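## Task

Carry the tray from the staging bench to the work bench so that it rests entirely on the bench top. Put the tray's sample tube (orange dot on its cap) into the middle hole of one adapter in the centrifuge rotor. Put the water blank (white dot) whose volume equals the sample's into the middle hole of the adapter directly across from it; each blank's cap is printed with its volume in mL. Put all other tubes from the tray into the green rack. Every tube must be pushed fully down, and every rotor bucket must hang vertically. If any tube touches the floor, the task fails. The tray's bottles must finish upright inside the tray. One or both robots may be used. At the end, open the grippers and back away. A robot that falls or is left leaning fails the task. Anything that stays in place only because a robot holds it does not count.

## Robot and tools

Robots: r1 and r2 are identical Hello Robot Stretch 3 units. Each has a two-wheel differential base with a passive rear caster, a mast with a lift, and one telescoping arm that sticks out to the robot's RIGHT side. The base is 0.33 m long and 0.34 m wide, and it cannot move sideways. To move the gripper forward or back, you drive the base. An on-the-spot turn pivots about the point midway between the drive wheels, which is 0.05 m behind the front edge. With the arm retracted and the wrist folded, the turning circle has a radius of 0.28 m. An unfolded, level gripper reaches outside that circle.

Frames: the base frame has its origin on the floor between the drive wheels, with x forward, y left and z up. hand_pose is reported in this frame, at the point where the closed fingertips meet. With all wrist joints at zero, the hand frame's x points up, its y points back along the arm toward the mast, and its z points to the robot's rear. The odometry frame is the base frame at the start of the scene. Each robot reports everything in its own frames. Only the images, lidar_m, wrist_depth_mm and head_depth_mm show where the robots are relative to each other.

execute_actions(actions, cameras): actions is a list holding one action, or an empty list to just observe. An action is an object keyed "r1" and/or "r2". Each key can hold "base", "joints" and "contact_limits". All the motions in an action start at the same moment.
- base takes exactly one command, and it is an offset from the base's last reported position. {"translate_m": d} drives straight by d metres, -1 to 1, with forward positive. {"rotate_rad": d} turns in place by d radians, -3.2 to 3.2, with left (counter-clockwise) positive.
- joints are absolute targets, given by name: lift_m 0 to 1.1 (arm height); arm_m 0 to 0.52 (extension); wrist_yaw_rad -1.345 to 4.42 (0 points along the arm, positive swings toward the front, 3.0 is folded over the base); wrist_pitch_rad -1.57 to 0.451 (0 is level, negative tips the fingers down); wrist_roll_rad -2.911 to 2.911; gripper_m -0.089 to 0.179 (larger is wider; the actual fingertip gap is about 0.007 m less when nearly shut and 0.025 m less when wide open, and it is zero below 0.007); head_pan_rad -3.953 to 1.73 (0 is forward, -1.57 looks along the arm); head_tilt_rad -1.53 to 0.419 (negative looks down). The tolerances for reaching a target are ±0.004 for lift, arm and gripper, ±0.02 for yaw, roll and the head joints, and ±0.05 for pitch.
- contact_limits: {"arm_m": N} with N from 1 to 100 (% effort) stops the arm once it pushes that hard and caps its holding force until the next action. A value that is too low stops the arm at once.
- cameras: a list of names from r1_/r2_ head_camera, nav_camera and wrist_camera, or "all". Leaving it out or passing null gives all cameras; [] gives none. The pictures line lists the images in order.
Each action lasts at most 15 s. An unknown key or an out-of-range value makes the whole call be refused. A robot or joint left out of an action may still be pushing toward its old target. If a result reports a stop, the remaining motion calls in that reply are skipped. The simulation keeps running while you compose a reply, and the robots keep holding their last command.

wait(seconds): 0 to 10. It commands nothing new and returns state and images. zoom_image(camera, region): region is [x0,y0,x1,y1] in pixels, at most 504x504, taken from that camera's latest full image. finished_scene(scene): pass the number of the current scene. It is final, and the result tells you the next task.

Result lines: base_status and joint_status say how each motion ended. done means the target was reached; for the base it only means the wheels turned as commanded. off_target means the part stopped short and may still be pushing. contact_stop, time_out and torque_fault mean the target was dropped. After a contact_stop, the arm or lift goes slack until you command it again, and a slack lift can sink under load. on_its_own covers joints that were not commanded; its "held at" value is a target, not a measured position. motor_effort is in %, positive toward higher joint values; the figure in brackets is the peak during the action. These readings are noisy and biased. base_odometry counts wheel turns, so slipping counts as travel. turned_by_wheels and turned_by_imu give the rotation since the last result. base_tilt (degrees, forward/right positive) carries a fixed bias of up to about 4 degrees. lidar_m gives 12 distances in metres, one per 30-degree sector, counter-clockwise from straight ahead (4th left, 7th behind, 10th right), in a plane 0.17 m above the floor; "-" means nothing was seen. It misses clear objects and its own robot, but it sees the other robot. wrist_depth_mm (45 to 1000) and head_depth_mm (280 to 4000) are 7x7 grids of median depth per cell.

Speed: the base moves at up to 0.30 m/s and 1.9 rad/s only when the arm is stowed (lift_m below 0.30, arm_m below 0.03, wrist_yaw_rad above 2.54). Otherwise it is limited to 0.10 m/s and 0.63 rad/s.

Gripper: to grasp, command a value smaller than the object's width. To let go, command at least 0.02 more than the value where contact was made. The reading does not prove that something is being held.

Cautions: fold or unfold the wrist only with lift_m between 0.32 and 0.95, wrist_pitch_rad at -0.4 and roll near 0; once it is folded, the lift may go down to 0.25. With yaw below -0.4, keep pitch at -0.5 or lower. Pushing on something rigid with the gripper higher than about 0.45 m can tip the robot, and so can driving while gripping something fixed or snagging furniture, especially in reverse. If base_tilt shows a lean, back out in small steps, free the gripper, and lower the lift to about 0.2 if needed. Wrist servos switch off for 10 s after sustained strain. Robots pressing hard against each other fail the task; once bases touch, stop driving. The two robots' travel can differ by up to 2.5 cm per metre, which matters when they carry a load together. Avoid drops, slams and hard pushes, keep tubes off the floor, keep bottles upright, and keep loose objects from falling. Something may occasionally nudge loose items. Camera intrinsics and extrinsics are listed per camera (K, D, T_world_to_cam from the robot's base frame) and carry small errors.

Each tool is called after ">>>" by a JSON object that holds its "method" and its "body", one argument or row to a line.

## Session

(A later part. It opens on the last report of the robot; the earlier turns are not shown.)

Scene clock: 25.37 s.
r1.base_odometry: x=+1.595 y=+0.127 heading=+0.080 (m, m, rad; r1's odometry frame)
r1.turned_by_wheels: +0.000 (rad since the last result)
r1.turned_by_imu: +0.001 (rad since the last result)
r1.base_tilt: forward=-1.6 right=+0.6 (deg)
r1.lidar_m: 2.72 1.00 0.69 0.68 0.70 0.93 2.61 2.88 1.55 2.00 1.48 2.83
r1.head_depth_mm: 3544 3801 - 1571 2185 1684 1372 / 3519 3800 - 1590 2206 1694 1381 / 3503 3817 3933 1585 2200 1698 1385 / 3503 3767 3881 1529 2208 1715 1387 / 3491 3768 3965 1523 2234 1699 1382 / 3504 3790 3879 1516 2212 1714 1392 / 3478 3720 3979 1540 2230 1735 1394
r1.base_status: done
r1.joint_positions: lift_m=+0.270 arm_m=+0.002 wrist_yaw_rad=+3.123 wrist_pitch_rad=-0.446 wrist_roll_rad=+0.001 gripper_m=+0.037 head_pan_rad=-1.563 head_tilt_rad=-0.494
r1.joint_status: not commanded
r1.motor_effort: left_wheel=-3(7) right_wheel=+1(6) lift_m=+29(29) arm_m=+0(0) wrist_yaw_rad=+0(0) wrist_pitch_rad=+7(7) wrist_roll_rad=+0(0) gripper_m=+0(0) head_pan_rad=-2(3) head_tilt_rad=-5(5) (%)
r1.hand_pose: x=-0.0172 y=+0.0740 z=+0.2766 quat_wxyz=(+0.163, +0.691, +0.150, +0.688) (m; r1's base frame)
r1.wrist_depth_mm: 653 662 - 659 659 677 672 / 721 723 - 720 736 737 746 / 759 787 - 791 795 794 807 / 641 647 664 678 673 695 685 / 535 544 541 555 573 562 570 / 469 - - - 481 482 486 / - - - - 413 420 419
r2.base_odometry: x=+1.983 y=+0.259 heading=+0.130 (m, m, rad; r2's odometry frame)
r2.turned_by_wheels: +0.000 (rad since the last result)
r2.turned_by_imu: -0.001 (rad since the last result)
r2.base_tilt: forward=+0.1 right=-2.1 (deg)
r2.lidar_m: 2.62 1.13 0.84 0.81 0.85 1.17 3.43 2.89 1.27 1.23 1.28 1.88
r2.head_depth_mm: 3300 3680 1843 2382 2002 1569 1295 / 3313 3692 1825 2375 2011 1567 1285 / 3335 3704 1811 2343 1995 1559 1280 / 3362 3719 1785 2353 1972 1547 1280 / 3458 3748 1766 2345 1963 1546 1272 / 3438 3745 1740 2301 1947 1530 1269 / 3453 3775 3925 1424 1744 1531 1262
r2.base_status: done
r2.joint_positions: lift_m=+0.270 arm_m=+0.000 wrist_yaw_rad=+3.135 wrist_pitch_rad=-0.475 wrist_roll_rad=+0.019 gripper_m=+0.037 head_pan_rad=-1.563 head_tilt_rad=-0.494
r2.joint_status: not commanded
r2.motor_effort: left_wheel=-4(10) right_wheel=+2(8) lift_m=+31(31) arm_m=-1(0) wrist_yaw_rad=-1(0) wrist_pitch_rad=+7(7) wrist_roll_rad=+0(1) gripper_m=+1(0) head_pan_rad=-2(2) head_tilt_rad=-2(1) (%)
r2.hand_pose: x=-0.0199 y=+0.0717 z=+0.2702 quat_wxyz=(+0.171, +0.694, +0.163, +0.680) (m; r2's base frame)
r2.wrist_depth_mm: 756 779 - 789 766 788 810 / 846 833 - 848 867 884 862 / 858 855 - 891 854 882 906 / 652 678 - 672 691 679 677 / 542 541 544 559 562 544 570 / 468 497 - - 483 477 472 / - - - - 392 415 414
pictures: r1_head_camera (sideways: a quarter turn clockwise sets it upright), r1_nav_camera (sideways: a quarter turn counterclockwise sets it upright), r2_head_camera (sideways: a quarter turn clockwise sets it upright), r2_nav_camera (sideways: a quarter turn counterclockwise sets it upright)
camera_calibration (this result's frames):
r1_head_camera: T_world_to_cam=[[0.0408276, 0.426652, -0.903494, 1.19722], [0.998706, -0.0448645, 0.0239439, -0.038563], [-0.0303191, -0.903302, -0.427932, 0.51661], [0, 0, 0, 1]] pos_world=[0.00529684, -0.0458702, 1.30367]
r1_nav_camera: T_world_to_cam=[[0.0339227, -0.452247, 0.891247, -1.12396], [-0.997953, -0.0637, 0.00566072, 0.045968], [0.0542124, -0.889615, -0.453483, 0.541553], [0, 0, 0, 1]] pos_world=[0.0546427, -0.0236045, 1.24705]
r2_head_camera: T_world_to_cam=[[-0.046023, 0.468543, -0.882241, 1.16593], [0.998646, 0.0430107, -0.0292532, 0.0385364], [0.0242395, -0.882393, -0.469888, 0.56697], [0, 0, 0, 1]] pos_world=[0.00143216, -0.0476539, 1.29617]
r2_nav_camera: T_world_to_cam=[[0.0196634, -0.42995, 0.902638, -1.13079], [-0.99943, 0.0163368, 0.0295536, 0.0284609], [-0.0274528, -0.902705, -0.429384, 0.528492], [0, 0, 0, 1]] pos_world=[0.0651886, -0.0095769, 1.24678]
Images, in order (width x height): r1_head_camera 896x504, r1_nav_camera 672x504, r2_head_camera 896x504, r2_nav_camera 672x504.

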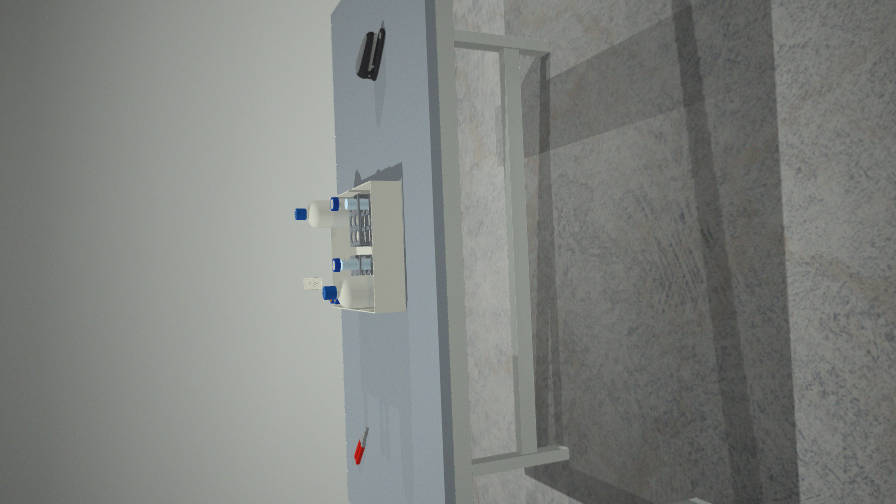

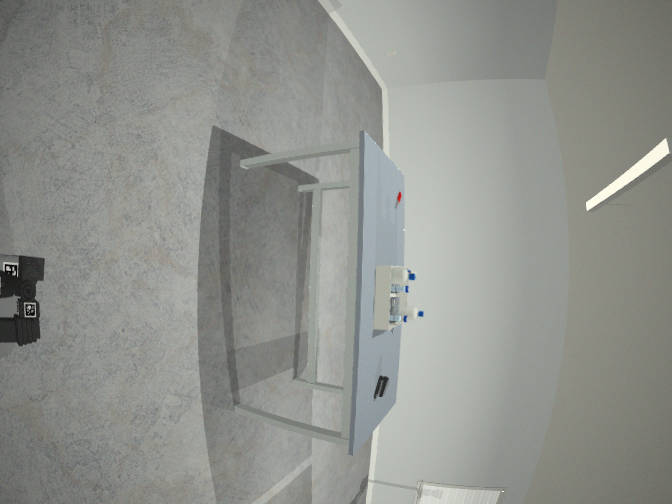

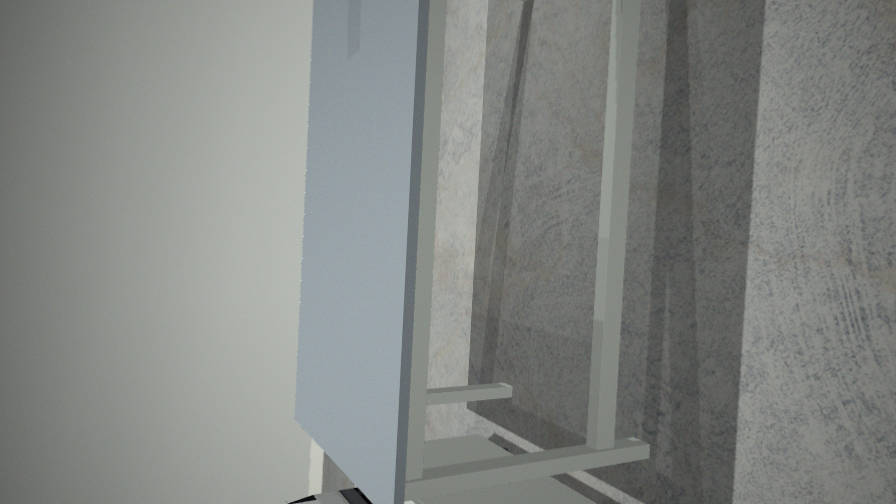

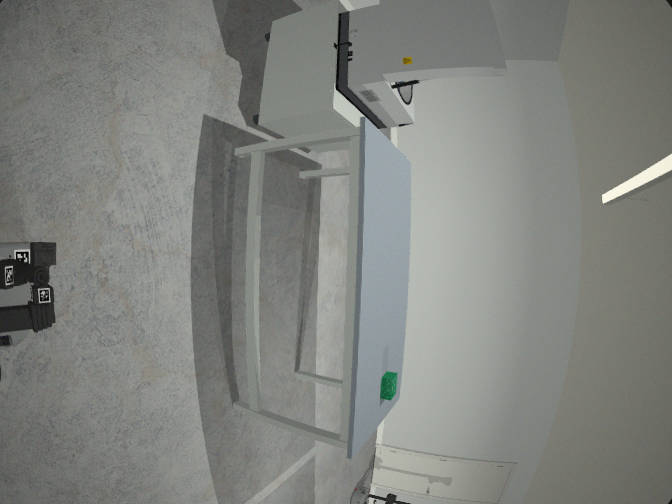

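>>> {"method": "execute_actions", "body": {
  "actions": [
    {"r1":{"base":{"rotate_rad":-1.571}},"r2":{"base":{"rotate_rad":-1.571}}}
  ],
  "cameras": []
}}

>>> {"method": "execute_actions", "body": {
  "actions": [
    {"r1":{"base":{"translate_m":0.93}},"r2":{"base":{"translate_m":0.85}}}
  ],
  "cameras": []
}}

>>> {"method": "execute_actions", "body": {
  "actions": [
    {"r1":{"base":{"rotate_rad":1.571},"joints":{"head_tilt_rad":-0.85}},"r2":{"base":{"rotate_rad":1.571},"joints":{"head_tilt_rad":-0.85}}}
  ],
  "cameras": []
}}

>>> {"method": "execute_actions", "body": {
  "actions": [
    {"r1":{"base":{"translate_m":-0.05},"joints":{"lift_m":0.94,"wrist_pitch_rad":-0.4}},"r2":{"base":{"translate_m":-1}}}
  ],
  "cameras": ["r1_head_camera","r2_head_camera"]
}}

>>> {"method": "execute_actions", "body": {
  "actions": [
    {"r1":{"joints":{"wrist_yaw_rad":0}},"r2":{"base":{"translate_m":-1}}}
  ],
  "cameras": []
}}

>>> {"method": "execute_actions", "body": {
  "actions": [
    {"r1":{"joints":{"lift_m":1.09,"wrist_pitch_rad":-1.4,"arm_m":0.2,"gripper_m":0.06}},"r2":{"base":{"translate_m":-1}}}
  ]
}}

Scene clock: 44.27 s.
r1.base_odometry: x=+1.595 y=+0.127 heading=-1.491 (m, m, rad; r1's odometry frame)
r1.turned_by_wheels: -1.571 (rad since the last result)
r1.turned_by_imu: -1.580 (rad since the last result)
r1.base_tilt: forward=-1.7 right=+0.7 (deg)
r1.lidar_m: 2.00 1.48 2.82 2.72 1.00 0.69 0.68 0.70 0.93 2.58 2.88 1.55
r1.head_depth_mm: 1819 1863 1900 1931 1954 1676 1370 / 2546 2602 2683 2744 2199 1688 1376 / - - - 3169 2222 1693 1374 / - - - 3182 2220 1698 1386 / - - - 3214 2225 1712 1389 / - - - 3208 2247 1710 1392 / - - - 3238 2233 1717 1403
r1.base_status: done
r1.joint_positions: lift_m=+0.270 arm_m=+0.002 wrist_yaw_rad=+3.123 wrist_pitch_rad=-0.446 wrist_roll_rad=+0.001 gripper_m=+0.037 head_pan_rad=-1.563 head_tilt_rad=-0.495
r1.joint_status: not commanded
r1.motor_effort: left_wheel=+1(10) right_wheel=-2(5) lift_m=+29(29) arm_m=+0(0) wrist_yaw_rad=+1(1) wrist_pitch_rad=+7(7) wrist_roll_rad=+0(0) gripper_m=+0(1) head_pan_rad=-3(2) head_tilt_rad=-4(4) (%)
r1.hand_pose: x=-0.0172 y=+0.0740 z=+0.2766 quat_wxyz=(+0.163, +0.691, +0.150, +0.688) (m; r1's base frame)
r1.wrist_depth_mm: 831 - - - - - - / 835 - - - - - - / 775 836 - 836 871 902 902 / 638 653 656 675 683 703 695 / 535 545 545 560 571 572 580 / 470 - - - 488 481 486 / - - - - 411 419 419
r2.base_odometry: x=+1.983 y=+0.259 heading=-1.441 (m, m, rad; r2's odometry frame)
r2.turned_by_wheels: -1.571 (rad since the last result)
r2.turned_by_imu: -1.550 (rad since the last result)
r2.base_tilt: forward=-0.1 right=-1.9 (deg)
r2.lidar_m: 1.23 1.29 1.91 2.62 1.11 0.83 0.81 0.85 1.20 3.61 2.89 1.26
r2.head_depth_mm: 3111 2960 2820 2551 2009 1572 1298 / - - - 2731 2004 1562 1287 / - - - 2741 1990 1553 1284 / - - - 2711 1969 1551 1275 / - - - 2712 1974 1543 1273 / - - - 2660 1947 1539 1263 / - - - 2632 1953 1535 1264
r2.base_status: done
r2.joint_positions: lift_m=+0.270 arm_m=+0.000 wrist_yaw_rad=+3.135 wrist_pitch_rad=-0.475 wrist_roll_rad=+0.019 gripper_m=+0.037 head_pan_rad=-1.563 head_tilt_rad=-0.494
r2.joint_status: not commanded
r2.motor_effort: left_wheel=+3(16) right_wheel=-3(5) lift_m=+31(31) arm_m=+0(1) wrist_yaw_rad=+0(0) wrist_pitch_rad=+7(7) wrist_roll_rad=+0(1) gripper_m=+1(1) head_pan_rad=-3(2) head_tilt_rad=-2(3) (%)
r2.hand_pose: x=-0.0199 y=+0.0717 z=+0.2702 quat_wxyz=(+0.171, +0.694, +0.163, +0.680) (m; r2's base frame)
r2.wrist_depth_mm: 948 - - - - - - / 927 - - - - - - / 835 863 - 846 881 902 870 / 655 664 - 679 687 683 691 / 556 543 552 565 561 566 551 / 465 501 - - 483 481 482 / - - - - 399 412 413
pictures: none
No camera images: the call's "cameras" was empty. Leave "cameras" out to get every camera's image.

Scene clock: 49.00 s.
r1.base_odometry: x=+1.669 y=-0.800 heading=-1.491 (m, m, rad; r1's odometry frame)
r1.turned_by_wheels: +0.000 (rad since the last result)
r1.turned_by_imu: +0.003 (rad since the last result)
r1.base_tilt: forward=-1.6 right=+0.6 (deg)
r1.lidar_m: 1.06 1.10 0.75 2.72 2.33 1.70 1.61 1.67 2.30 2.58 0.86 1.10
r1.head_depth_mm: - - - 3121 2186 1692 1374 / - - - 3148 2198 1694 1379 / - - - 3179 2219 1694 1380 / - - - 3144 2221 1700 1376 / - - - 3172 2246 1706 1384 / - - 3474 2998 2217 1717 1391 / - - 3595 3250 2247 1730 1393
r1.base_status: done
r1.joint_positions: lift_m=+0.270 arm_m=+0.002 wrist_yaw_rad=+3.123 wrist_pitch_rad=-0.446 wrist_roll_rad=+0.001 gripper_m=+0.037 head_pan_rad=-1.563 head_tilt_rad=-0.495
r1.joint_status: not commanded
r1.motor_effort: left_wheel=+1(10) right_wheel=-2(5) lift_m=+29(30) arm_m=+0(1) wrist_yaw_rad=+1(0) wrist_pitch_rad=+7(8) wrist_roll_rad=+0(0) gripper_m=+0(1) head_pan_rad=-3(3) head_tilt_rad=-3(4) (%)
r1.hand_pose: x=-0.0172 y=+0.0740 z=+0.2766 quat_wxyz=(+0.163, +0.691, +0.150, +0.688) (m; r1's base frame)
r1.wrist_depth_mm: - - - - - - - / - - - - - - - / 809 831 - 847 872 783 914 / 649 658 652 678 679 689 697 / 534 548 543 552 567 573 577 / 474 - - - 488 482 478 / - - - - 416 420 419
r2.base_odometry: x=+2.093 y=-0.584 heading=-1.441 (m, m, rad; r2's odometry frame)
r2.turned_by_wheels: +0.000 (rad since the last result)
r2.turned_by_imu: -0.001 (rad since the last result)
r2.base_tilt: forward=+0.0 right=-2.1 (deg)
r2.lidar_m: 0.38 0.40 0.56 2.60 2.27 1.70 1.66 1.73 2.43 2.67 0.53 0.39
r2.head_depth_mm: - - - 2776 2012 1569 1295 / - - - 2753 2000 1569 1288 / - - - 2748 1974 1554 1288 / - - - 2704 1972 1546 1276 / - - 3677 2679 1970 1540 1274 / - - 3956 2676 1943 1494 1268 / - - 3489 2645 1118 1446 1177
r2.base_status: done
r2.joint_positions: lift_m=+0.270 arm_m=+0.000 wrist_yaw_rad=+3.135 wrist_pitch_rad=-0.475 wrist_roll_rad=+0.019 gripper_m=+0.037 head_pan_rad=-1.563 head_tilt_rad=-0.494
r2.joint_status: not commanded
r2.motor_effort: left_wheel=+3(16) right_wheel=-2(6) lift_m=+31(31) arm_m=-1(0) wrist_yaw_rad=-1(0) wrist_pitch_rad=+7(7) wrist_roll_rad=+0(0) gripper_m=+0(1) head_pan_rad=-2(3) head_tilt_rad=-3(2) (%)
r2.hand_pose: x=-0.0199 y=+0.0717 z=+0.2702 quat_wxyz=(+0.171, +0.694, +0.163, +0.680) (m; r2's base frame)
r2.wrist_depth_mm: - - - - - 825 520 / - - - - - 832 728 / 834 877 - 852 868 807 533 / 660 667 - 678 676 648 506 / 551 544 538 555 556 556 570 / 461 490 - - 480 481 471 / - - - - 399 410 419
pictures: none
No camera images: the call's "cameras" was empty. Leave "cameras" out to get every camera's image.

Scene clock: 51.20 s.
r1.base_odometry: x=+1.669 y=-0.800 heading=+0.080 (m, m, rad; r1's odometry frame)
r1.turned_by_wheels: +1.571 (rad since the last result)
r1.turned_by_imu: +1.580 (rad since the last result)
r1.base_tilt: forward=-1.6 right=+0.5 (deg)
r1.lidar_m: 2.73 2.34 1.70 1.61 1.67 2.29 2.57 0.86 1.11 1.06 1.10 0.75
r1.head_depth_mm: 2808 2998 941 753 660 1319 1158 / 2791 2988 848 712 643 1323 1154 / 2799 2942 840 712 641 1325 1153 / 2762 2955 848 713 644 1319 1160 / 2746 2950 771 704 642 1322 1155 / 2740 2946 944 754 644 1323 1158 / 2720 2968 946 756 643 1320 1159
r1.base_status: done
r1.joint_positions: lift_m=+0.270 arm_m=+0.002 wrist_yaw_rad=+3.123 wrist_pitch_rad=-0.446 wrist_roll_rad=+0.001 gripper_m=+0.037 head_pan_rad=-1.563 head_tilt_rad=-0.840
r1.joint_status: all done
r1.motor_effort: left_wheel=-2(8) right_wheel=+1(6) lift_m=+29(29) arm_m=+0(1) wrist_yaw_rad=+0(0) wrist_pitch_rad=+7(7) wrist_roll_rad=+1(1) gripper_m=-1(1) head_pan_rad=-3(3) head_tilt_rad=-7(37) (%)
r1.hand_pose: x=-0.0172 y=+0.0740 z=+0.2766 quat_wxyz=(+0.163, +0.691, +0.150, +0.688) (m; r1's base frame)
r1.wrist_depth_mm: - - - - - - - / - - - - - - - / 810 826 - 867 856 892 929 / 646 651 658 671 683 695 699 / 532 538 541 554 575 559 578 / 461 - - - 491 481 484 / - - - - 418 420 419
r2.base_odometry: x=+2.093 y=-0.584 heading=+0.130 (m, m, rad; r2's odometry frame)
r2.turned_by_wheels: +1.571 (rad since the last result)
r2.turned_by_imu: +1.550 (rad since the last result)
r2.base_tilt: forward=-0.1 right=-2.1 (deg)
r2.lidar_m: 2.59 2.30 1.71 1.65 1.73 2.40 2.67 0.53 0.40 0.38 0.40 0.55
r2.head_depth_mm: 2729 2750 857 700 619 1273 1114 / 2742 2749 850 698 631 1267 1117 / 2763 1091 847 695 629 1263 1146 / 2771 1089 847 692 627 1213 1144 / 2787 1081 843 692 624 1211 1109 / 2817 1074 842 687 1350 1214 1107 / 2852 1071 836 685 1351 1204 1111
r2.base_status: done
r2.joint_positions: lift_m=+0.270 arm_m=+0.000 wrist_yaw_rad=+3.135 wrist_pitch_rad=-0.475 wrist_roll_rad=+0.019 gripper_m=+0.037 head_pan_rad=-1.563 head_tilt_rad=-0.840
r2.joint_status: all done
r2.motor_effort: left_wheel=-4(13) right_wheel=+1(8) lift_m=+31(31) arm_m=-1(0) wrist_yaw_rad=+0(0) wrist_pitch_rad=+7(7) wrist_roll_rad=+1(1) gripper_m=+1(1) head_pan_rad=-2(2) head_tilt_rad=-4(19) (%)
r2.hand_pose: x=-0.0199 y=+0.0717 z=+0.2702 quat_wxyz=(+0.171, +0.694, +0.163, +0.680) (m; r2's base frame)
r2.wrist_depth_mm: - - - - - - - / - - - - - - - / 827 838 - 862 867 867 896 / 662 661 - 691 684 677 685 / 547 555 542 566 563 559 560 / 460 500 - - 491 479 478 / - - - - 401 412 413
pictures: none
No camera images: the call's "cameras" was empty. Leave "cameras" out to get every camera's image.

Scene clock: 58.13 s.
r1.base_odometry: x=+1.619 y=-0.804 heading=+0.080 (m, m, rad; r1's odometry frame)
r1.turned_by_wheels: +0.000 (rad since the last result)
r1.turned_by_imu: -0.001 (rad since the last result)
r1.base_tilt: forward=-1.6 right=+0.6 (deg)
r1.lidar_m: 2.78 2.33 1.69 1.61 1.66 2.29 2.52 0.82 1.10 1.06 1.10 0.80
r1.head_depth_mm: 2819 3033 939 800 - 1265 1148 / 2763 3032 942 751 - 1264 1174 / 2785 2990 836 712 - - - / 2770 2949 878 712 - - 1182 / 2770 2950 830 712 - - 1159 / 2717 2943 855 711 660 - 1158 / 2700 2995 941 755 643 1322 1154
r1.base_status: done
r1.joint_positions: lift_m=+0.940 arm_m=+0.002 wrist_yaw_rad=+3.123 wrist_pitch_rad=-0.418 wrist_roll_rad=+0.001 gripper_m=+0.037 head_pan_rad=-1.563 head_tilt_rad=-0.840
r1.joint_status: all done
r1.motor_effort: left_wheel=-3(9) right_wheel=+0(4) lift_m=+41(42) arm_m=-1(1) wrist_yaw_rad=+0(0) wrist_pitch_rad=+9(11) wrist_roll_rad=+0(0) gripper_m=-1(1) head_pan_rad=-3(3) head_tilt_rad=-7(7) (%)
r1.hand_pose: x=-0.0172 y=+0.0777 z=+0.9525 quat_wxyz=(+0.153, +0.693, +0.140, +0.690) (m; r1's base frame)
r1.wrist_depth_mm: - - - - - - - / - - - - - - - / - - - - - - - / - - - - - - - / - - - - - - - / - - - - - - - / - - - - - - -
r2.base_odometry: x=+1.102 y=-0.713 heading=+0.130 (m, m, rad; r2's odometry frame)
r2.turned_by_wheels: +0.000 (rad since the last result)
r2.turned_by_imu: +0.000 (rad since the last result)
r2.base_tilt: forward=+0.0 right=-2.1 (deg)
r2.lidar_m: 1.52 2.33 1.73 1.67 1.75 2.42 1.69 1.93 3.18 0.36 0.37 0.53
r2.head_depth_mm: 2728 2733 2135 1724 1467 1272 1123 / 2736 2742 2105 1724 1465 1268 1116 / 2753 2738 2111 1731 1458 1264 1142 / 2774 2693 1966 1677 1449 1261 1153 / 2785 1079 843 689 610 1089 1112 / 2808 1075 815 688 625 1212 1105 / 2793 1065 788 685 621 1206 1104
r2.base_status: done
r2.joint_positions: lift_m=+0.270 arm_m=+0.000 wrist_yaw_rad=+3.135 wrist_pitch_rad=-0.475 wrist_roll_rad=+0.019 gripper_m=+0.037 head_pan_rad=-1.563 head_tilt_rad=-0.840
r2.joint_status: not commanded
r2.motor_effort: left_wheel=-3(17) right_wheel=+2(3) lift_m=+31(31) arm_m=+0(1) wrist_yaw_rad=+0(0) wrist_pitch_rad=+7(7) wrist_roll_rad=+1(0) gripper_m=+1(0) head_pan_rad=-2(2) head_tilt_rad=-3(4) (%)
r2.hand_pose: x=-0.0199 y=+0.0717 z=+0.2702 quat_wxyz=(+0.171, +0.694, +0.163, +0.680) (m; r2's base frame)
r2.wrist_depth_mm: - - - - - - - / - - - - - - - / 837 856 - 873 883 898 879 / 677 659 - 689 673 690 697 / 553 546 551 560 560 561 559 / 466 499 - - 486 472 479 / - - - - 395 408 417
pictures: r1_head_camera (sideways: a quarter turn clockwise sets it upright), r2_head_camera (sideways: a quarter turn clockwise sets it upright)
camera_calibration (this result's frames):
r1_head_camera: T_world_to_cam=[[0.0389819, 0.707694, -0.705443, 0.939022], [0.998718, -0.0503983, 0.00462884, -0.0134105], [-0.0322773, -0.70472, -0.708751, 0.88196], [0, 0, 0, 1]] pos_world=[0.00525575, -0.0436818, 1.28758]
r2_head_camera: T_world_to_cam=[[-0.0477518, 0.739977, -0.670935, 0.890486], [0.998613, 0.0502767, -0.0156229, 0.0207813], [0.0221718, -0.67075, -0.741352, 0.920123], [0, 0, 0, 1]] pos_world=[0.00136905, -0.0428119, 1.27992]
Images, in order (width x height): r1_head_camera 896x504, r2_head_camera 896x504.

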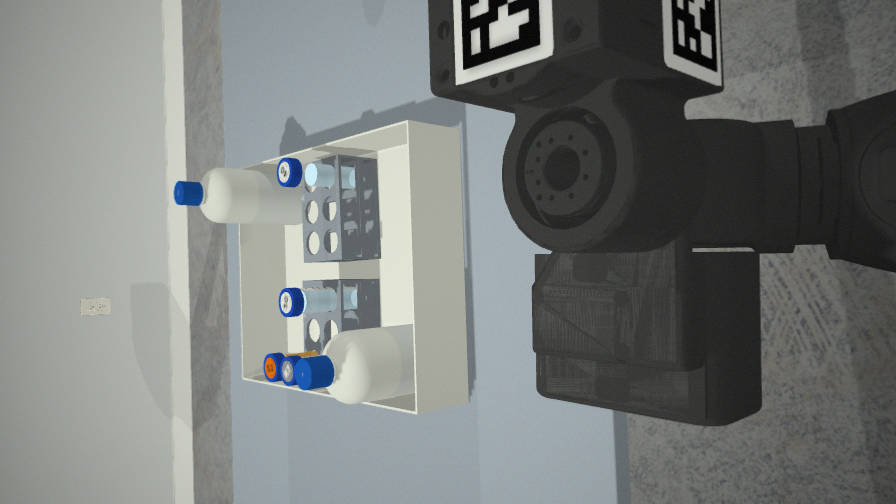

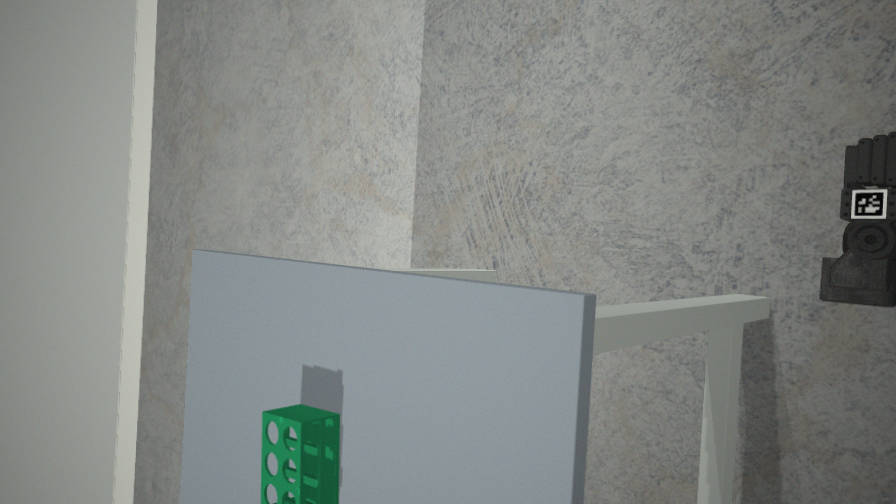

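Scene clock: 63.07 s.
r1.base_odometry: x=+1.619 y=-0.804 heading=+0.080 (m, m, rad; r1's odometry frame)
r1.turned_by_wheels: +0.000 (rad since the last result)
r1.turned_by_imu: -0.001 (rad since the last result)
r1.base_tilt: forward=-1.7 right=+0.6 (deg)
r1.lidar_m: 2.77 2.34 1.69 1.61 1.67 2.30 2.53 0.82 1.11 1.06 1.10 0.80
r1.head_depth_mm: 2808 3025 937 797 - - - / 2787 3014 938 751 - - 1118 / 2796 2989 834 707 - - 1117 / 2786 2966 873 793 - 1317 1133 / 2739 2961 832 714 643 1325 1156 / 2755 2958 852 709 643 1321 1159 / 2740 2956 945 757 644 1320 1155
r1.base_status: not commanded
r1.joint_positions: lift_m=+0.940 arm_m=+0.002 wrist_yaw_rad=+0.003 wrist_pitch_rad=-0.418 wrist_roll_rad=+0.001 gripper_m=+0.037 head_pan_rad=-1.563 head_tilt_rad=-0.840
r1.joint_status: all done
r1.motor_effort: left_wheel=-2(2) right_wheel=+1(1) lift_m=+41(41) arm_m=-1(1) wrist_yaw_rad=-2(4) wrist_pitch_rad=+9(9) wrist_roll_rad=+0(0) gripper_m=+0(1) head_pan_rad=-2(3) head_tilt_rad=-5(6) (%)
r1.hand_pose: x=-0.0208 y=-0.3712 z=+0.9525 quat_wxyz=(+0.692, +0.148, -0.692, -0.146) (m; r1's base frame)
r1.wrist_depth_mm: - - - - - - - / - - - - - - - / 661 674 389 590 685 736 744 / 516 527 400 537 540 561 534 / 426 433 417 416 428 457 454 / 364 367 356 375 380 383 386 / 316 318 323 325 327 329 331
r2.base_odometry: x=+0.110 y=-0.843 heading=+0.130 (m, m, rad; r2's odometry frame)
r2.turned_by_wheels: +0.000 (rad since the last result)
r2.turned_by_imu: +0.000 (rad since the last result)
r2.base_tilt: forward=-0.1 right=-2.1 (deg)
r2.lidar_m: 1.45 2.36 1.75 1.69 1.76 2.46 1.26 0.74 1.18 3.05 3.22 1.13
r2.head_depth_mm: 2692 2733 2135 1730 1468 1272 1122 / 2715 2724 2133 1723 1459 1266 1118 / 2737 2728 2106 1727 1454 1263 1146 / 2734 2724 2102 1707 1447 1261 1151 / 2759 2675 2099 1706 1445 1260 1107 / 2795 2678 2072 1706 1440 1254 1110 / 2783 2646 2068 1701 1443 1251 1105
r2.base_status: done
r2.joint_positions: lift_m=+0.270 arm_m=+0.000 wrist_yaw_rad=+3.135 wrist_pitch_rad=-0.475 wrist_roll_rad=+0.019 gripper_m=+0.037 head_pan_rad=-1.563 head_tilt_rad=-0.840
r2.joint_status: not commanded
r2.motor_effort: left_wheel=-3(17) right_wheel=+2(4) lift_m=+31(31) arm_m=-1(0) wrist_yaw_rad=+0(0) wrist_pitch_rad=+7(7) wrist_roll_rad=+1(1) gripper_m=+0(1) head_pan_rad=-2(3) head_tilt_rad=-4(4) (%)
r2.hand_pose: x=-0.0199 y=+0.0717 z=+0.2702 quat_wxyz=(+0.171, +0.694, +0.163, +0.680) (m; r2's base frame)
r2.wrist_depth_mm: - - - - - - - / - - - - - - - / 823 833 - 877 855 855 899 / 652 643 - 674 695 673 678 / 538 551 546 556 564 570 567 / 466 504 - - 480 480 474 / - - - - 397 408 411
pictures: none
No camera images: the call's "cameras" was empty. Leave "cameras" out to get every camera's image.

Scene clock: 68.00 s.
r1.base_odometry: x=+1.619 y=-0.804 heading=+0.080 (m, m, rad; r1's odometry frame)
r1.turned_by_wheels: +0.000 (rad since the last result)
r1.turned_by_imu: -0.001 (rad since the last result)
r1.base_tilt: forward=-1.7 right=+0.6 (deg)
r1.lidar_m: 2.78 2.33 1.70 1.61 1.67 2.29 2.52 0.82 1.10 1.06 1.10 0.80
r1.head_depth_mm: - 3001 941 752 657 1315 1155 / - 2937 941 731 642 1316 1157 / - - 832 712 642 1314 1152 / - - 838 713 642 1317 1152 / 2765 2989 829 714 643 1322 1157 / 2747 2956 850 710 645 1321 1154 / 2719 2955 946 755 644 1325 1157
r1.base_status: not commanded
r1.joint_positions: lift_m=+1.090 arm_m=+0.200 wrist_yaw_rad=+0.002 wrist_pitch_rad=-1.399 wrist_roll_rad=+0.001 gripper_m=+0.060 head_pan_rad=-1.563 head_tilt_rad=-0.840
r1.joint_status: all done
r1.motor_effort: left_wheel=-2(3) right_wheel=+1(1) lift_m=+41(42) arm_m=+5(5) wrist_yaw_rad=-1(3) wrist_pitch_rad=-1(7) wrist_roll_rad=+0(0) gripper_m=+0(74) head_pan_rad=-3(2) head_tilt_rad=-6(6) (%)
r1.hand_pose: x=-0.0216 y=-0.3647 z=+0.9719 quat_wxyz=(+0.541, +0.455, -0.541, -0.455) (m; r1's base frame)
r1.wrist_depth_mm: 375 371 360 357 351 369 367 / 372 374 376 375 371 372 371 / 377 377 379 377 374 375 369 / 380 376 378 375 377 374 371 / - - - - - - - / - - - - - - - / - - - - - - -
r2.base_odometry: x=-0.882 y=-0.972 heading=+0.129 (m, m, rad; r2's odometry frame)
r2.turned_by_wheels: +0.000 (rad since the last result)
r2.turned_by_imu: +0.000 (rad since the last result)
r2.base_tilt: forward=+0.0 right=-2.0 (deg)
r2.lidar_m: 2.10 2.39 1.77 1.72 1.79 2.48 1.15 0.45 0.34 0.33 0.34 0.46
r2.head_depth_mm: 2611 2744 810 685 592 1245 1103 / 2678 1581 854 698 590 1262 1101 / 2699 2710 852 694 587 1257 1135 / 2712 2714 823 693 586 1257 1153 / 2748 2675 840 690 584 1258 1110 / 2764 2696 840 689 597 1250 1107 / 2751 2657 833 686 593 952 1103
r2.base_status: done
r2.joint_positions: lift_m=+0.270 arm_m=+0.000 wrist_yaw_rad=+3.135 wrist_pitch_rad=-0.475 wrist_roll_rad=+0.019 gripper_m=+0.037 head_pan_rad=-1.563 head_tilt_rad=-0.840
r2.joint_status: not commanded
r2.motor_effort: left_wheel=-4(17) right_wheel=+2(4) lift_m=+31(31) arm_m=-1(0) wrist_yaw_rad=+0(0) wrist_pitch_rad=+7(7) wrist_roll_rad=+1(0) gripper_m=+0(1) head_pan_rad=-3(2) head_tilt_rad=-5(4) (%)
r2.hand_pose: x=-0.0199 y=+0.0717 z=+0.2702 quat_wxyz=(+0.171, +0.694, +0.163, +0.680) (m; r2's base frame)
r2.wrist_depth_mm: - - - - - - - / - - - - - - - / 851 825 - 858 853 863 869 / 662 665 - 689 681 677 675 / 540 547 551 548 549 561 555 / 456 494 - - 485 472 475 / - - - - 394 414 416
pictures: r1_head_camera (sideways: a quarter turn clockwise sets it upright), r1_nav_camera (sideways: a quarter turn counterclockwise sets it upright), r1_wrist_camera, r2_head_camera (sideways: a quarter turn clockwise sets it upright), r2_nav_camera (sideways: a quarter turn counterclockwise sets it upright), r2_wrist_camera
camera_calibration (this result's frames):
r1_head_camera: T_world_to_cam=[[0.038982, 0.707694, -0.705443, 0.939022], [0.998718, -0.0503984, 0.00462883, -0.0134105], [-0.0322774, -0.70472, -0.708751, 0.88196], [0, 0, 0, 1]] pos_world=[0.00525575, -0.0436818, 1.28758]
r1_nav_camera: T_world_to_cam=[[0.0357122, -0.727626, 0.685043, -0.855155], [-0.997998, -0.0617733, -0.0135862, 0.0710239], [0.0522031, -0.683187, -0.728376, 0.899177], [0, 0, 0, 1]] pos_world=[0.0544814, -0.00354027, 1.24172]
r1_wrist_camera: T_world_to_cam=[[-0.998959, -0.045003, -0.00741272, -0.034336], [-0.0452034, 0.998541, 0.0295411, 0.359729], [0.00607246, 0.0298454, -0.999536, 1.1463], [0, 0, 0, 1]] pos_world=[-0.0250002, -0.394961, 1.13489]
r2_head_camera: T_world_to_cam=[[-0.04775, 0.739978, -0.670934, 0.890486], [0.998613, 0.0502743, -0.0156229, 0.0207813], [0.0221702, -0.67075, -0.741352, 0.920123], [0, 0, 0, 1]] pos_world=[0.00136894, -0.0428119, 1.27992]
r2_nav_camera: T_world_to_cam=[[0.0214806, -0.710586, 0.703282, -0.870899], [-0.999336, 0.00545444, 0.0360342, 0.0200383], [-0.0294414, -0.703589, -0.709997, 0.893573], [0, 0, 0, 1]] pos_world=[0.0650405, 0.00974987, 1.2462]
r2_wrist_camera: T_world_to_cam=[[0.999099, -0.0403865, -0.0130783, 0.0270527], [-0.0337547, -0.568955, -0.821675, 0.30214], [0.0257437, 0.821376, -0.569806, 0.254607], [0, 0, 0, 1]] pos_world=[-0.0233842, -0.0361315, 0.393691]
Images, in order (width x height): r1_head_camera 896x504, r1_nav_camera 672x504, r1_wrist_camera 644x364, r2_head_camera 896x504, r2_nav_camera 672x504, r2_wrist_camera 644x364.

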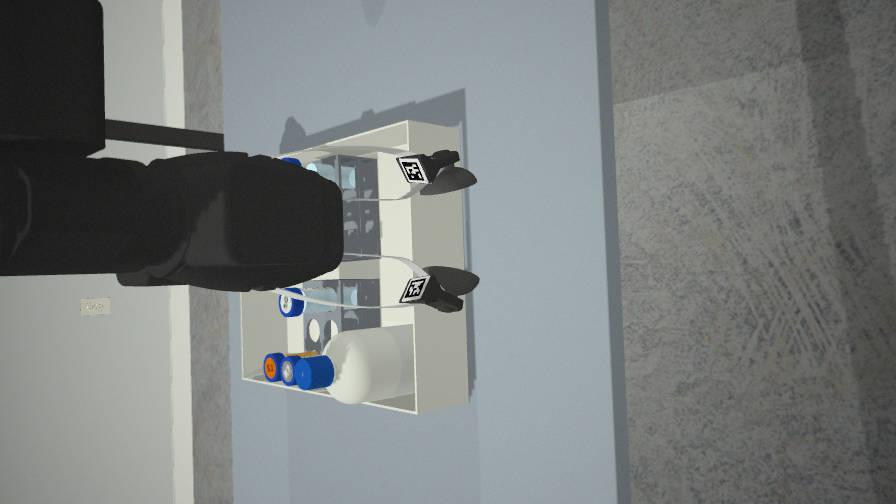

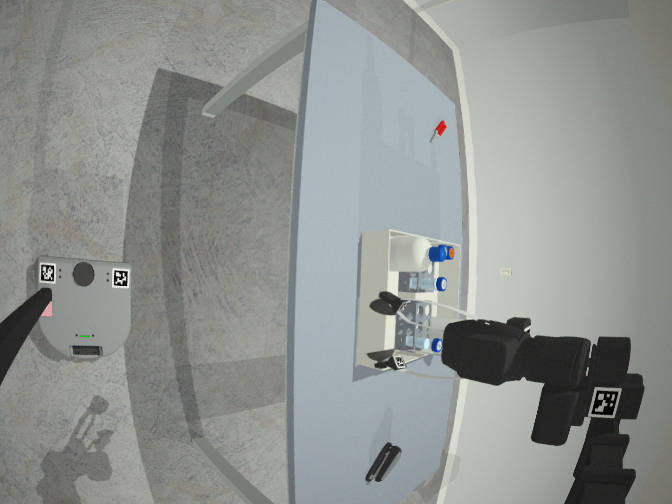

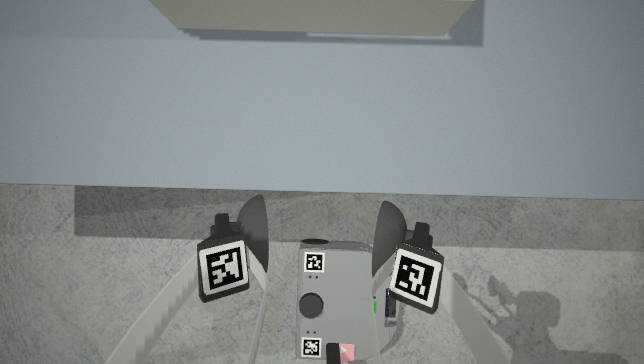

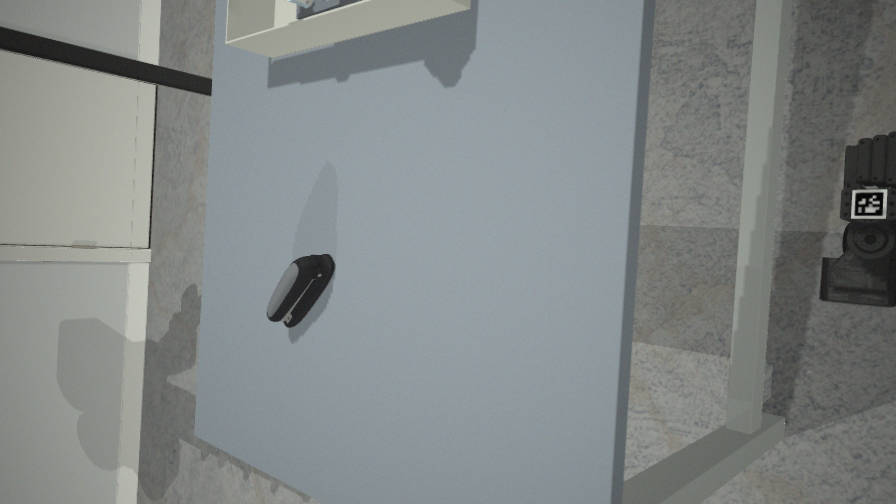

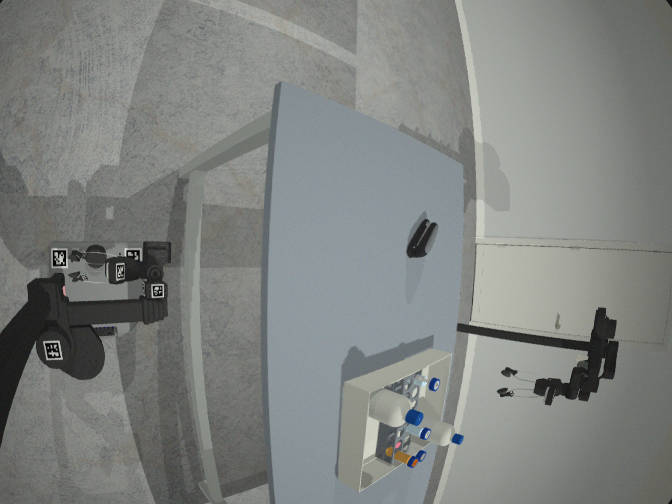

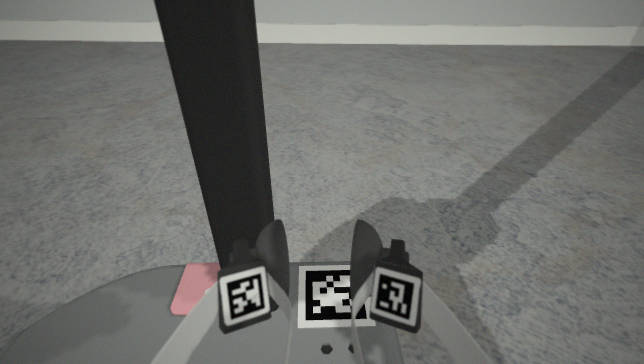

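>>> {"method": "execute_actions", "body": {
  "actions": [
    {"r1":{"base":{"translate_m":-0.04},"joints":{"wrist_pitch_rad":-1.57,"wrist_roll_rad":1.57,"arm_m":0.4,"gripper_m":0.04}},"r2":{"base":{"translate_m":-0.44},"joints":{"lift_m":0.94,"wrist_pitch_rad":-0.4}}}
  ],
  "cameras": []
}}

>>> {"method": "execute_actions", "body": {
  "actions": [
    {"r2":{"joints":{"wrist_yaw_rad":0}}}
  ],
  "cameras": []
}}

>>> {"method": "execute_actions", "body": {
  "actions": [
    {"r2":{"joints":{"lift_m":1.09,"wrist_pitch_rad":-1.57,"wrist_roll_rad":1.57,"arm_m":0.33,"gripper_m":0.04}}}
  ]
}}

Scene clock: 89.87 s.
r1.base_odometry: x=+1.579 y=-0.807 heading=+0.080 (m, m, rad; r1's odometry frame)
r1.turned_by_wheels: +0.000 (rad since the last result)
r1.turned_by_imu: -0.001 (rad since the last result)
r1.base_tilt: forward=-1.7 right=+0.6 (deg)
r1.lidar_m: 2.82 2.34 1.70 1.61 1.66 2.30 2.49 0.78 1.11 1.06 1.10 0.83
r1.head_depth_mm: 2806 3016 938 749 657 1317 1153 / 2746 2997 943 753 643 1322 1150 / 2744 2993 876 713 643 1316 1152 / - 2040 838 712 644 1325 1154 / 1364 2942 869 714 643 1320 1153 / 2748 2973 766 698 645 1321 1154 / 2717 2975 941 733 644 1317 1157
r1.base_status: done
r1.joint_positions: lift_m=+1.090 arm_m=+0.400 wrist_yaw_rad=+0.001 wrist_pitch_rad=-1.564 wrist_roll_rad=+1.567 gripper_m=+0.040 head_pan_rad=-1.563 head_tilt_rad=-0.840
r1.joint_status: all done
r1.motor_effort: left_wheel=-2(7) right_wheel=+2(2) lift_m=+41(41) arm_m=+5(6) wrist_yaw_rad=-1(1) wrist_pitch_rad=-3(3) wrist_roll_rad=+2(0) gripper_m=+0(74) head_pan_rad=-2(3) head_tilt_rad=-5(6) (%)
r1.hand_pose: x=-0.0216 y=-0.5218 z=+0.9721 quat_wxyz=(+0.002, +0.002, -0.709, -0.705) (m; r1's base frame)
r1.wrist_depth_mm: 350 348 345 340 336 - - / 360 355 352 351 348 - - / 312 337 364 359 359 - - / 379 348 374 374 369 - - / 398 356 386 386 383 - - / 405 359 361 402 407 - - / 364 354 288 418 413 - -
r2.base_odometry: x=-1.318 y=-1.028 heading=+0.129 (m, m, rad; r2's odometry frame)
r2.turned_by_wheels: +0.000 (rad since the last result)
r2.turned_by_imu: +0.000 (rad since the last result)
r2.base_tilt: forward=-0.1 right=-2.0 (deg)
r2.lidar_m: 2.53 2.39 1.78 1.73 1.80 2.50 2.74 0.44 0.33 0.32 0.33 0.46
r2.head_depth_mm: 2673 2750 870 - - 1248 1102 / 2659 2727 828 722 - 1240 1114 / 2666 901 750 729 - - - / 2641 1520 786 661 - 1256 - / 2644 2682 767 647 - 1245 1108 / 2748 2667 616 653 596 1256 1114 / 2766 2654 834 684 581 1252 1107
r2.base_status: done
r2.joint_positions: lift_m=+0.940 arm_m=+0.000 wrist_yaw_rad=+3.135 wrist_pitch_rad=-0.421 wrist_roll_rad=+0.019 gripper_m=+0.037 head_pan_rad=-1.563 head_tilt_rad=-0.840
r2.joint_status: all done
r2.motor_effort: left_wheel=-4(17) right_wheel=+2(5) lift_m=+46(46) arm_m=+0(0) wrist_yaw_rad=+0(0) wrist_pitch_rad=+12(13) wrist_roll_rad=+0(1) gripper_m=+0(1) head_pan_rad=-2(2) head_tilt_rad=-4(5) (%)
r2.hand_pose: x=-0.0199 y=+0.0790 z=+0.9519 quat_wxyz=(+0.151, +0.698, +0.144, +0.685) (m; r2's base frame)
r2.wrist_depth_mm: - - - - - - - / - - - - - - - / - - - - - - - / - - - - - - - / - - - - - - - / - - - - - - - / - - - - - - -
pictures: none
No camera images: the call's "cameras" was empty. Leave "cameras" out to get every camera's image.

Scene clock: 92.43 s.
r1.base_odometry: x=+1.579 y=-0.807 heading=+0.080 (m, m, rad; r1's odometry frame)
r1.turned_by_wheels: +0.000 (rad since the last result)
r1.turned_by_imu: +0.000 (rad since the last result)
r1.base_tilt: forward=-1.7 right=+0.7 (deg)
r1.lidar_m: 2.82 2.34 1.69 1.61 1.66 2.29 2.49 0.78 1.11 1.06 1.10 0.83
r1.head_depth_mm: 2796 3047 937 753 658 1314 1154 / 2772 3012 938 752 641 1313 1155 / 2734 2990 876 712 643 1321 1154 / - 2049 837 713 643 1326 1159 / 1389 2962 866 715 644 1316 1160 / 2751 2963 768 697 644 1323 1159 / 2734 2946 943 734 645 1323 1161
r1.base_status: not commanded
r1.joint_positions: lift_m=+1.090 arm_m=+0.400 wrist_yaw_rad=+0.001 wrist_pitch_rad=-1.564 wrist_roll_rad=+1.567 gripper_m=+0.040 head_pan_rad=-1.563 head_tilt_rad=-0.840
r1.joint_status: not commanded
r1.motor_effort: left_wheel=-2(2) right_wheel=+1(1) lift_m=+41(42) arm_m=+5(5) wrist_yaw_rad=-1(1) wrist_pitch_rad=-3(3) wrist_roll_rad=+2(1) gripper_m=+0(1) head_pan_rad=-3(3) head_tilt_rad=-6(7) (%)
r1.hand_pose: x=-0.0216 y=-0.5218 z=+0.9721 quat_wxyz=(+0.002, +0.002, -0.709, -0.705) (m; r1's base frame)
r1.wrist_depth_mm: 349 346 342 340 339 - - / 355 352 352 354 346 - - / 312 336 363 361 361 - - / 381 348 374 373 373 - - / 396 361 386 389 387 - - / 409 357 363 403 407 - - / 362 353 289 420 415 - -
r2.base_odometry: x=-1.318 y=-1.028 heading=+0.129 (m, m, rad; r2's odometry frame)
r2.turned_by_wheels: +0.000 (rad since the last result)
r2.turned_by_imu: +0.000 (rad since the last result)
r2.base_tilt: forward=+0.0 right=-2.0 (deg)
r2.lidar_m: 2.53 2.40 1.78 1.72 1.80 2.50 2.73 0.44 0.33 0.32 0.33 0.46
r2.head_depth_mm: 2669 2744 870 - - - 1105 / 2675 2746 829 735 - - 1103 / 2707 903 747 - - - 1099 / 2658 1516 791 659 580 1238 1111 / 2662 2682 767 655 584 1253 1110 / 2739 2670 615 655 582 1257 1105 / 2757 2620 835 685 581 1254 1107
r2.base_status: not commanded
r2.joint_positions: lift_m=+0.940 arm_m=+0.000 wrist_yaw_rad=+0.002 wrist_pitch_rad=-0.421 wrist_roll_rad=+0.019 gripper_m=+0.037 head_pan_rad=-1.563 head_tilt_rad=-0.840
r2.joint_status: all done
r2.motor_effort: left_wheel=-3(3) right_wheel=+2(1) lift_m=+46(46) arm_m=-1(0) wrist_yaw_rad=-2(1) wrist_pitch_rad=+12(12) wrist_roll_rad=+1(0) gripper_m=+1(1) head_pan_rad=-2(2) head_tilt_rad=-5(4) (%)
r2.hand_pose: x=-0.0211 y=-0.3692 z=+0.9519 quat_wxyz=(+0.685, +0.147, -0.698, -0.149) (m; r2's base frame)
r2.wrist_depth_mm: - - - - - - - / - - - - - - - / 753 750 665 566 776 789 - / 568 299 479 486 547 576 593 / 450 315 456 459 464 469 465 / 378 327 320 328 396 387 388 / 327 325 318 329 321 336 336
pictures: none
No camera images: the call's "cameras" was empty. Leave "cameras" out to get every camera's image.

Scene clock: 96.07 s.
r1.base_odometry: x=+1.579 y=-0.807 heading=+0.080 (m, m, rad; r1's odometry frame)
r1.turned_by_wheels: +0.000 (rad since the last result)
r1.turned_by_imu: +0.000 (rad since the last result)
r1.base_tilt: forward=-1.8 right=+0.5 (deg)
r1.lidar_m: 2.82 2.34 1.69 1.61 1.67 2.29 2.48 0.78 1.11 1.06 1.10 0.83
r1.head_depth_mm: 2816 3012 938 751 657 1312 1158 / 2753 3028 939 753 641 1316 1151 / 2724 3008 877 712 642 1315 1154 / - 2042 837 711 642 1315 1155 / 2675 2802 867 712 643 1322 1159 / 2733 2958 765 698 643 1316 1153 / 2720 2946 941 734 642 1323 1156
r1.base_status: not commanded
r1.joint_positions: lift_m=+1.090 arm_m=+0.400 wrist_yaw_rad=+0.001 wrist_pitch_rad=-1.564 wrist_roll_rad=+1.567 gripper_m=+0.040 head_pan_rad=-1.563 head_tilt_rad=-0.840
r1.joint_status: not commanded
r1.motor_effort: left_wheel=-2(2) right_wheel=+2(1) lift_m=+41(41) arm_m=+4(5) wrist_yaw_rad=-1(1) wrist_pitch_rad=-3(3) wrist_roll_rad=+2(1) gripper_m=+0(0) head_pan_rad=-3(2) head_tilt_rad=-7(6) (%)
r1.hand_pose: x=-0.0216 y=-0.5218 z=+0.9721 quat_wxyz=(+0.002, +0.002, -0.709, -0.705) (m; r1's base frame)
r1.wrist_depth_mm: 350 349 343 337 338 - - / 356 355 352 351 347 - - / 314 331 364 360 360 - - / 379 349 377 374 370 - - / 395 358 391 391 383 - - / 403 361 363 400 405 - - / 361 354 287 417 414 - -
r2.base_odometry: x=-1.318 y=-1.028 heading=+0.129 (m, m, rad; r2's odometry frame)
r2.turned_by_wheels: +0.000 (rad since the last result)
r2.turned_by_imu: +0.000 (rad since the last result)
r2.base_tilt: forward=-0.2 right=-1.9 (deg)
r2.lidar_m: 2.53 2.40 1.78 1.72 1.80 2.50 2.73 0.44 0.33 0.32 0.33 0.46
r2.head_depth_mm: 2628 2750 857 699 592 1244 1086 / 2587 2714 827 679 589 1239 1100 / - 796 747 659 587 1237 1091 / 2602 1527 792 658 585 1257 1111 / 2639 2715 766 655 585 1256 1112 / 2751 2684 614 654 583 1252 1107 / 2745 2636 836 685 581 1248 1108
r2.base_status: not commanded
r2.joint_positions: lift_m=+1.090 arm_m=+0.330 wrist_yaw_rad=+0.000 wrist_pitch_rad=-1.549 wrist_roll_rad=+1.567 gripper_m=+0.040 head_pan_rad=-1.563 head_tilt_rad=-0.840
r2.joint_status: all done
joint sent to its limit — the command would take r2.wrist_pitch_rad past its lower limit, so that joint was sent only as far as its limit.
r2.motor_effort: left_wheel=-4(4) right_wheel=+1(1) lift_m=+46(48) arm_m=+4(3) wrist_yaw_rad=+0(2) wrist_pitch_rad=-5(10) wrist_roll_rad=+1(0) gripper_m=+1(24) head_pan_rad=-2(3) head_tilt_rad=-4(2) (%)
r2.hand_pose: x=-0.0215 y=-0.4556 z=+0.9718 quat_wxyz=(+0.002, +0.001, -0.714, -0.700) (m; r2's base frame)
r2.wrist_depth_mm: 343 349 345 351 348 - - / 350 350 353 351 357 - - / 242 319 354 361 359 - - / 321 333 369 372 370 - - / 309 348 372 377 380 - - / 346 351 382 382 388 - - / 380 325 304 393 394 - -
pictures: r1_head_camera (sideways: a quarter turn clockwise sets it upright), r1_nav_camera (sideways: a quarter turn counterclockwise sets it upright), r1_wrist_camera, r2_head_camera (sideways: a quarter turn clockwise sets it upright), r2_nav_camera (sideways: a quarter turn counterclockwise sets it upright), r2_wrist_camera
camera_calibration (this result's frames):
r1_head_camera: T_world_to_cam=[[0.038982, 0.707694, -0.705443, 0.939022], [0.998718, -0.0503984, 0.00462884, -0.0134105], [-0.0322774, -0.70472, -0.708751, 0.88196], [0, 0, 0, 1]] pos_world=[0.00525575, -0.0436818, 1.28758]
r1_nav_camera: T_world_to_cam=[[0.0357122, -0.727626, 0.685043, -0.855155], [-0.997998, -0.0617733, -0.0135862, 0.0710239], [0.0522031, -0.683187, -0.728375, 0.899177], [0, 0, 0, 1]] pos_world=[0.0544814, -0.00354028, 1.24172]
r1_wrist_camera: T_world_to_cam=[[-0.047591, 0.998647, -0.0209543, 0.536914], [0.978821, 0.0508074, 0.198315, -0.119938], [0.199111, -0.0110725, -0.979914, 1.11492], [0, 0, 0, 1]] pos_world=[-0.0790434, -0.517749, 1.12757]
r2_head_camera: T_world_to_cam=[[-0.0477382, 0.739978, -0.670934, 0.890486], [0.998614, 0.0502584, -0.0156229, 0.0207813], [0.0221595, -0.67075, -0.741352, 0.920123], [0, 0, 0, 1]] pos_world=[0.00136826, -0.0428118, 1.27992]
r2_nav_camera: T_world_to_cam=[[0.0214693, -0.710587, 0.703282, -0.870899], [-0.999336, 0.0054704, 0.0360342, 0.0200383], [-0.0294526, -0.703588, -0.709997, 0.893573], [0, 0, 0, 1]] pos_world=[0.0650406, 0.00974893, 1.2462]
r2_wrist_camera: T_world_to_cam=[[0.00438481, 0.999985, 0.00334681, 0.453213], [0.991704, -0.00477842, 0.128454, -0.0656421], [0.128468, 0.0027558, -0.99171, 1.12677], [0, 0, 0, 1]] pos_world=[-0.081644, -0.456625, 1.12434]
Images, in order (width x height): r1_head_camera 896x504, r1_nav_camera 672x504, r1_wrist_camera 644x364, r2_head_camera 896x504, r2_nav_camera 672x504, r2_wrist_camera 644x364.

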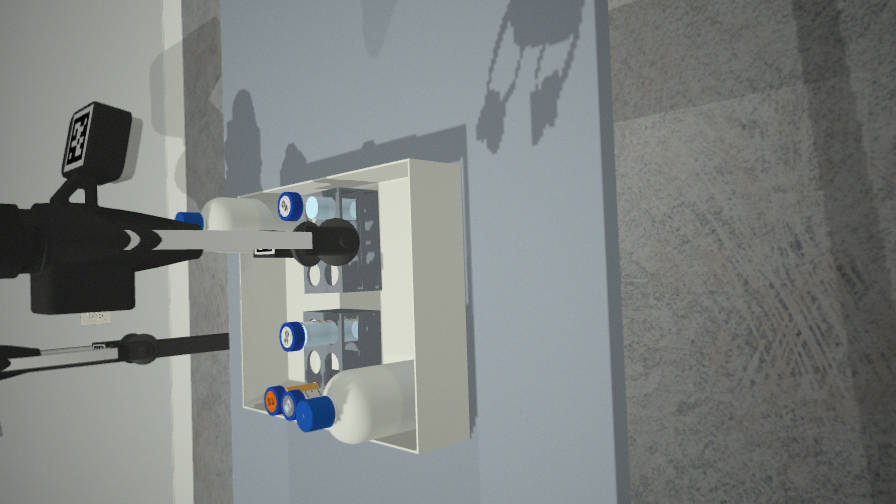

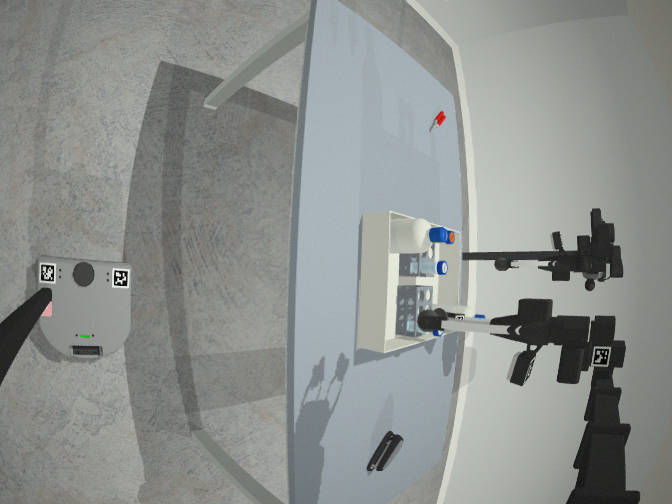

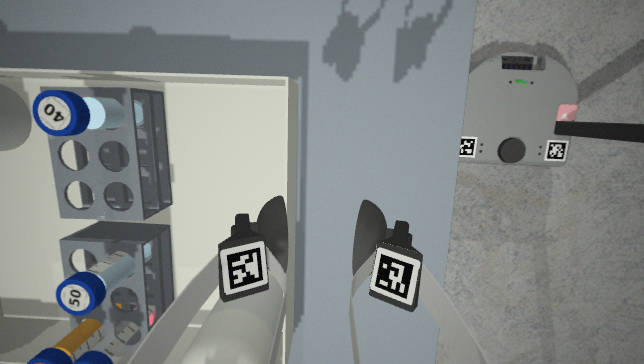

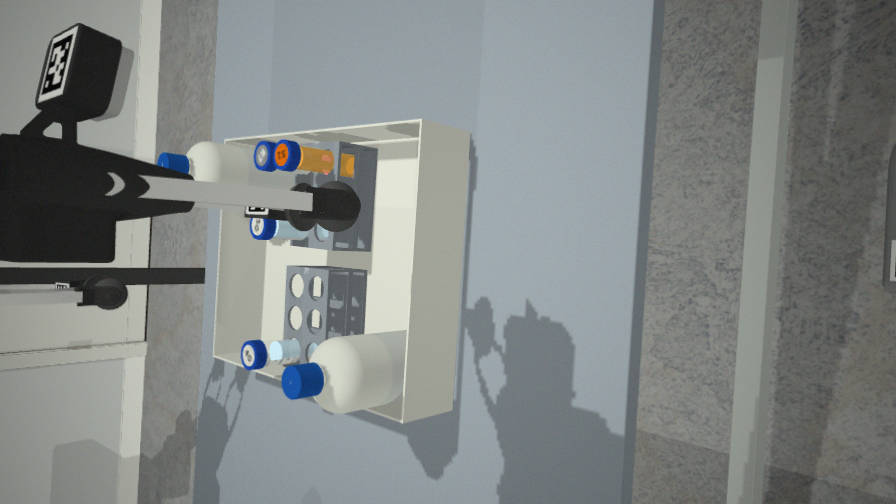

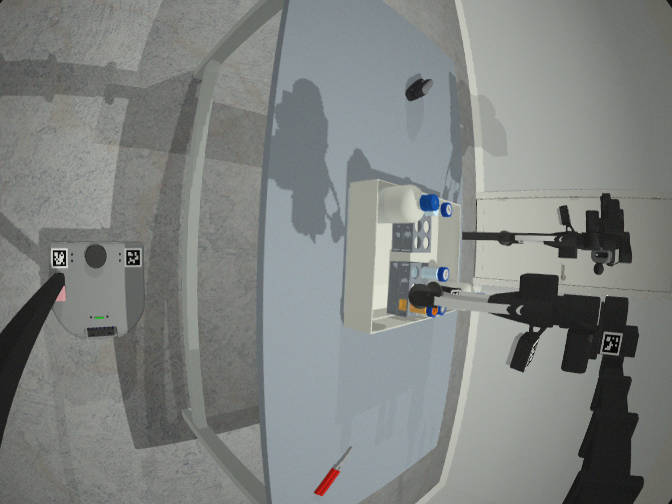

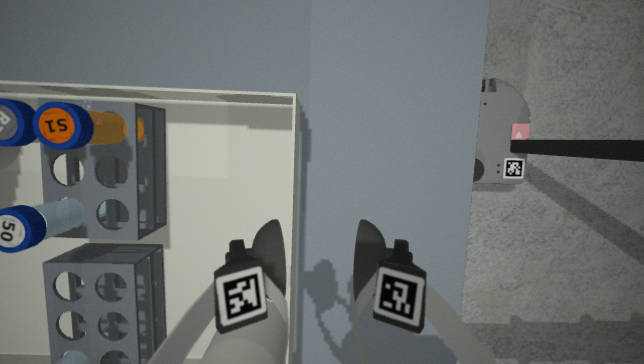

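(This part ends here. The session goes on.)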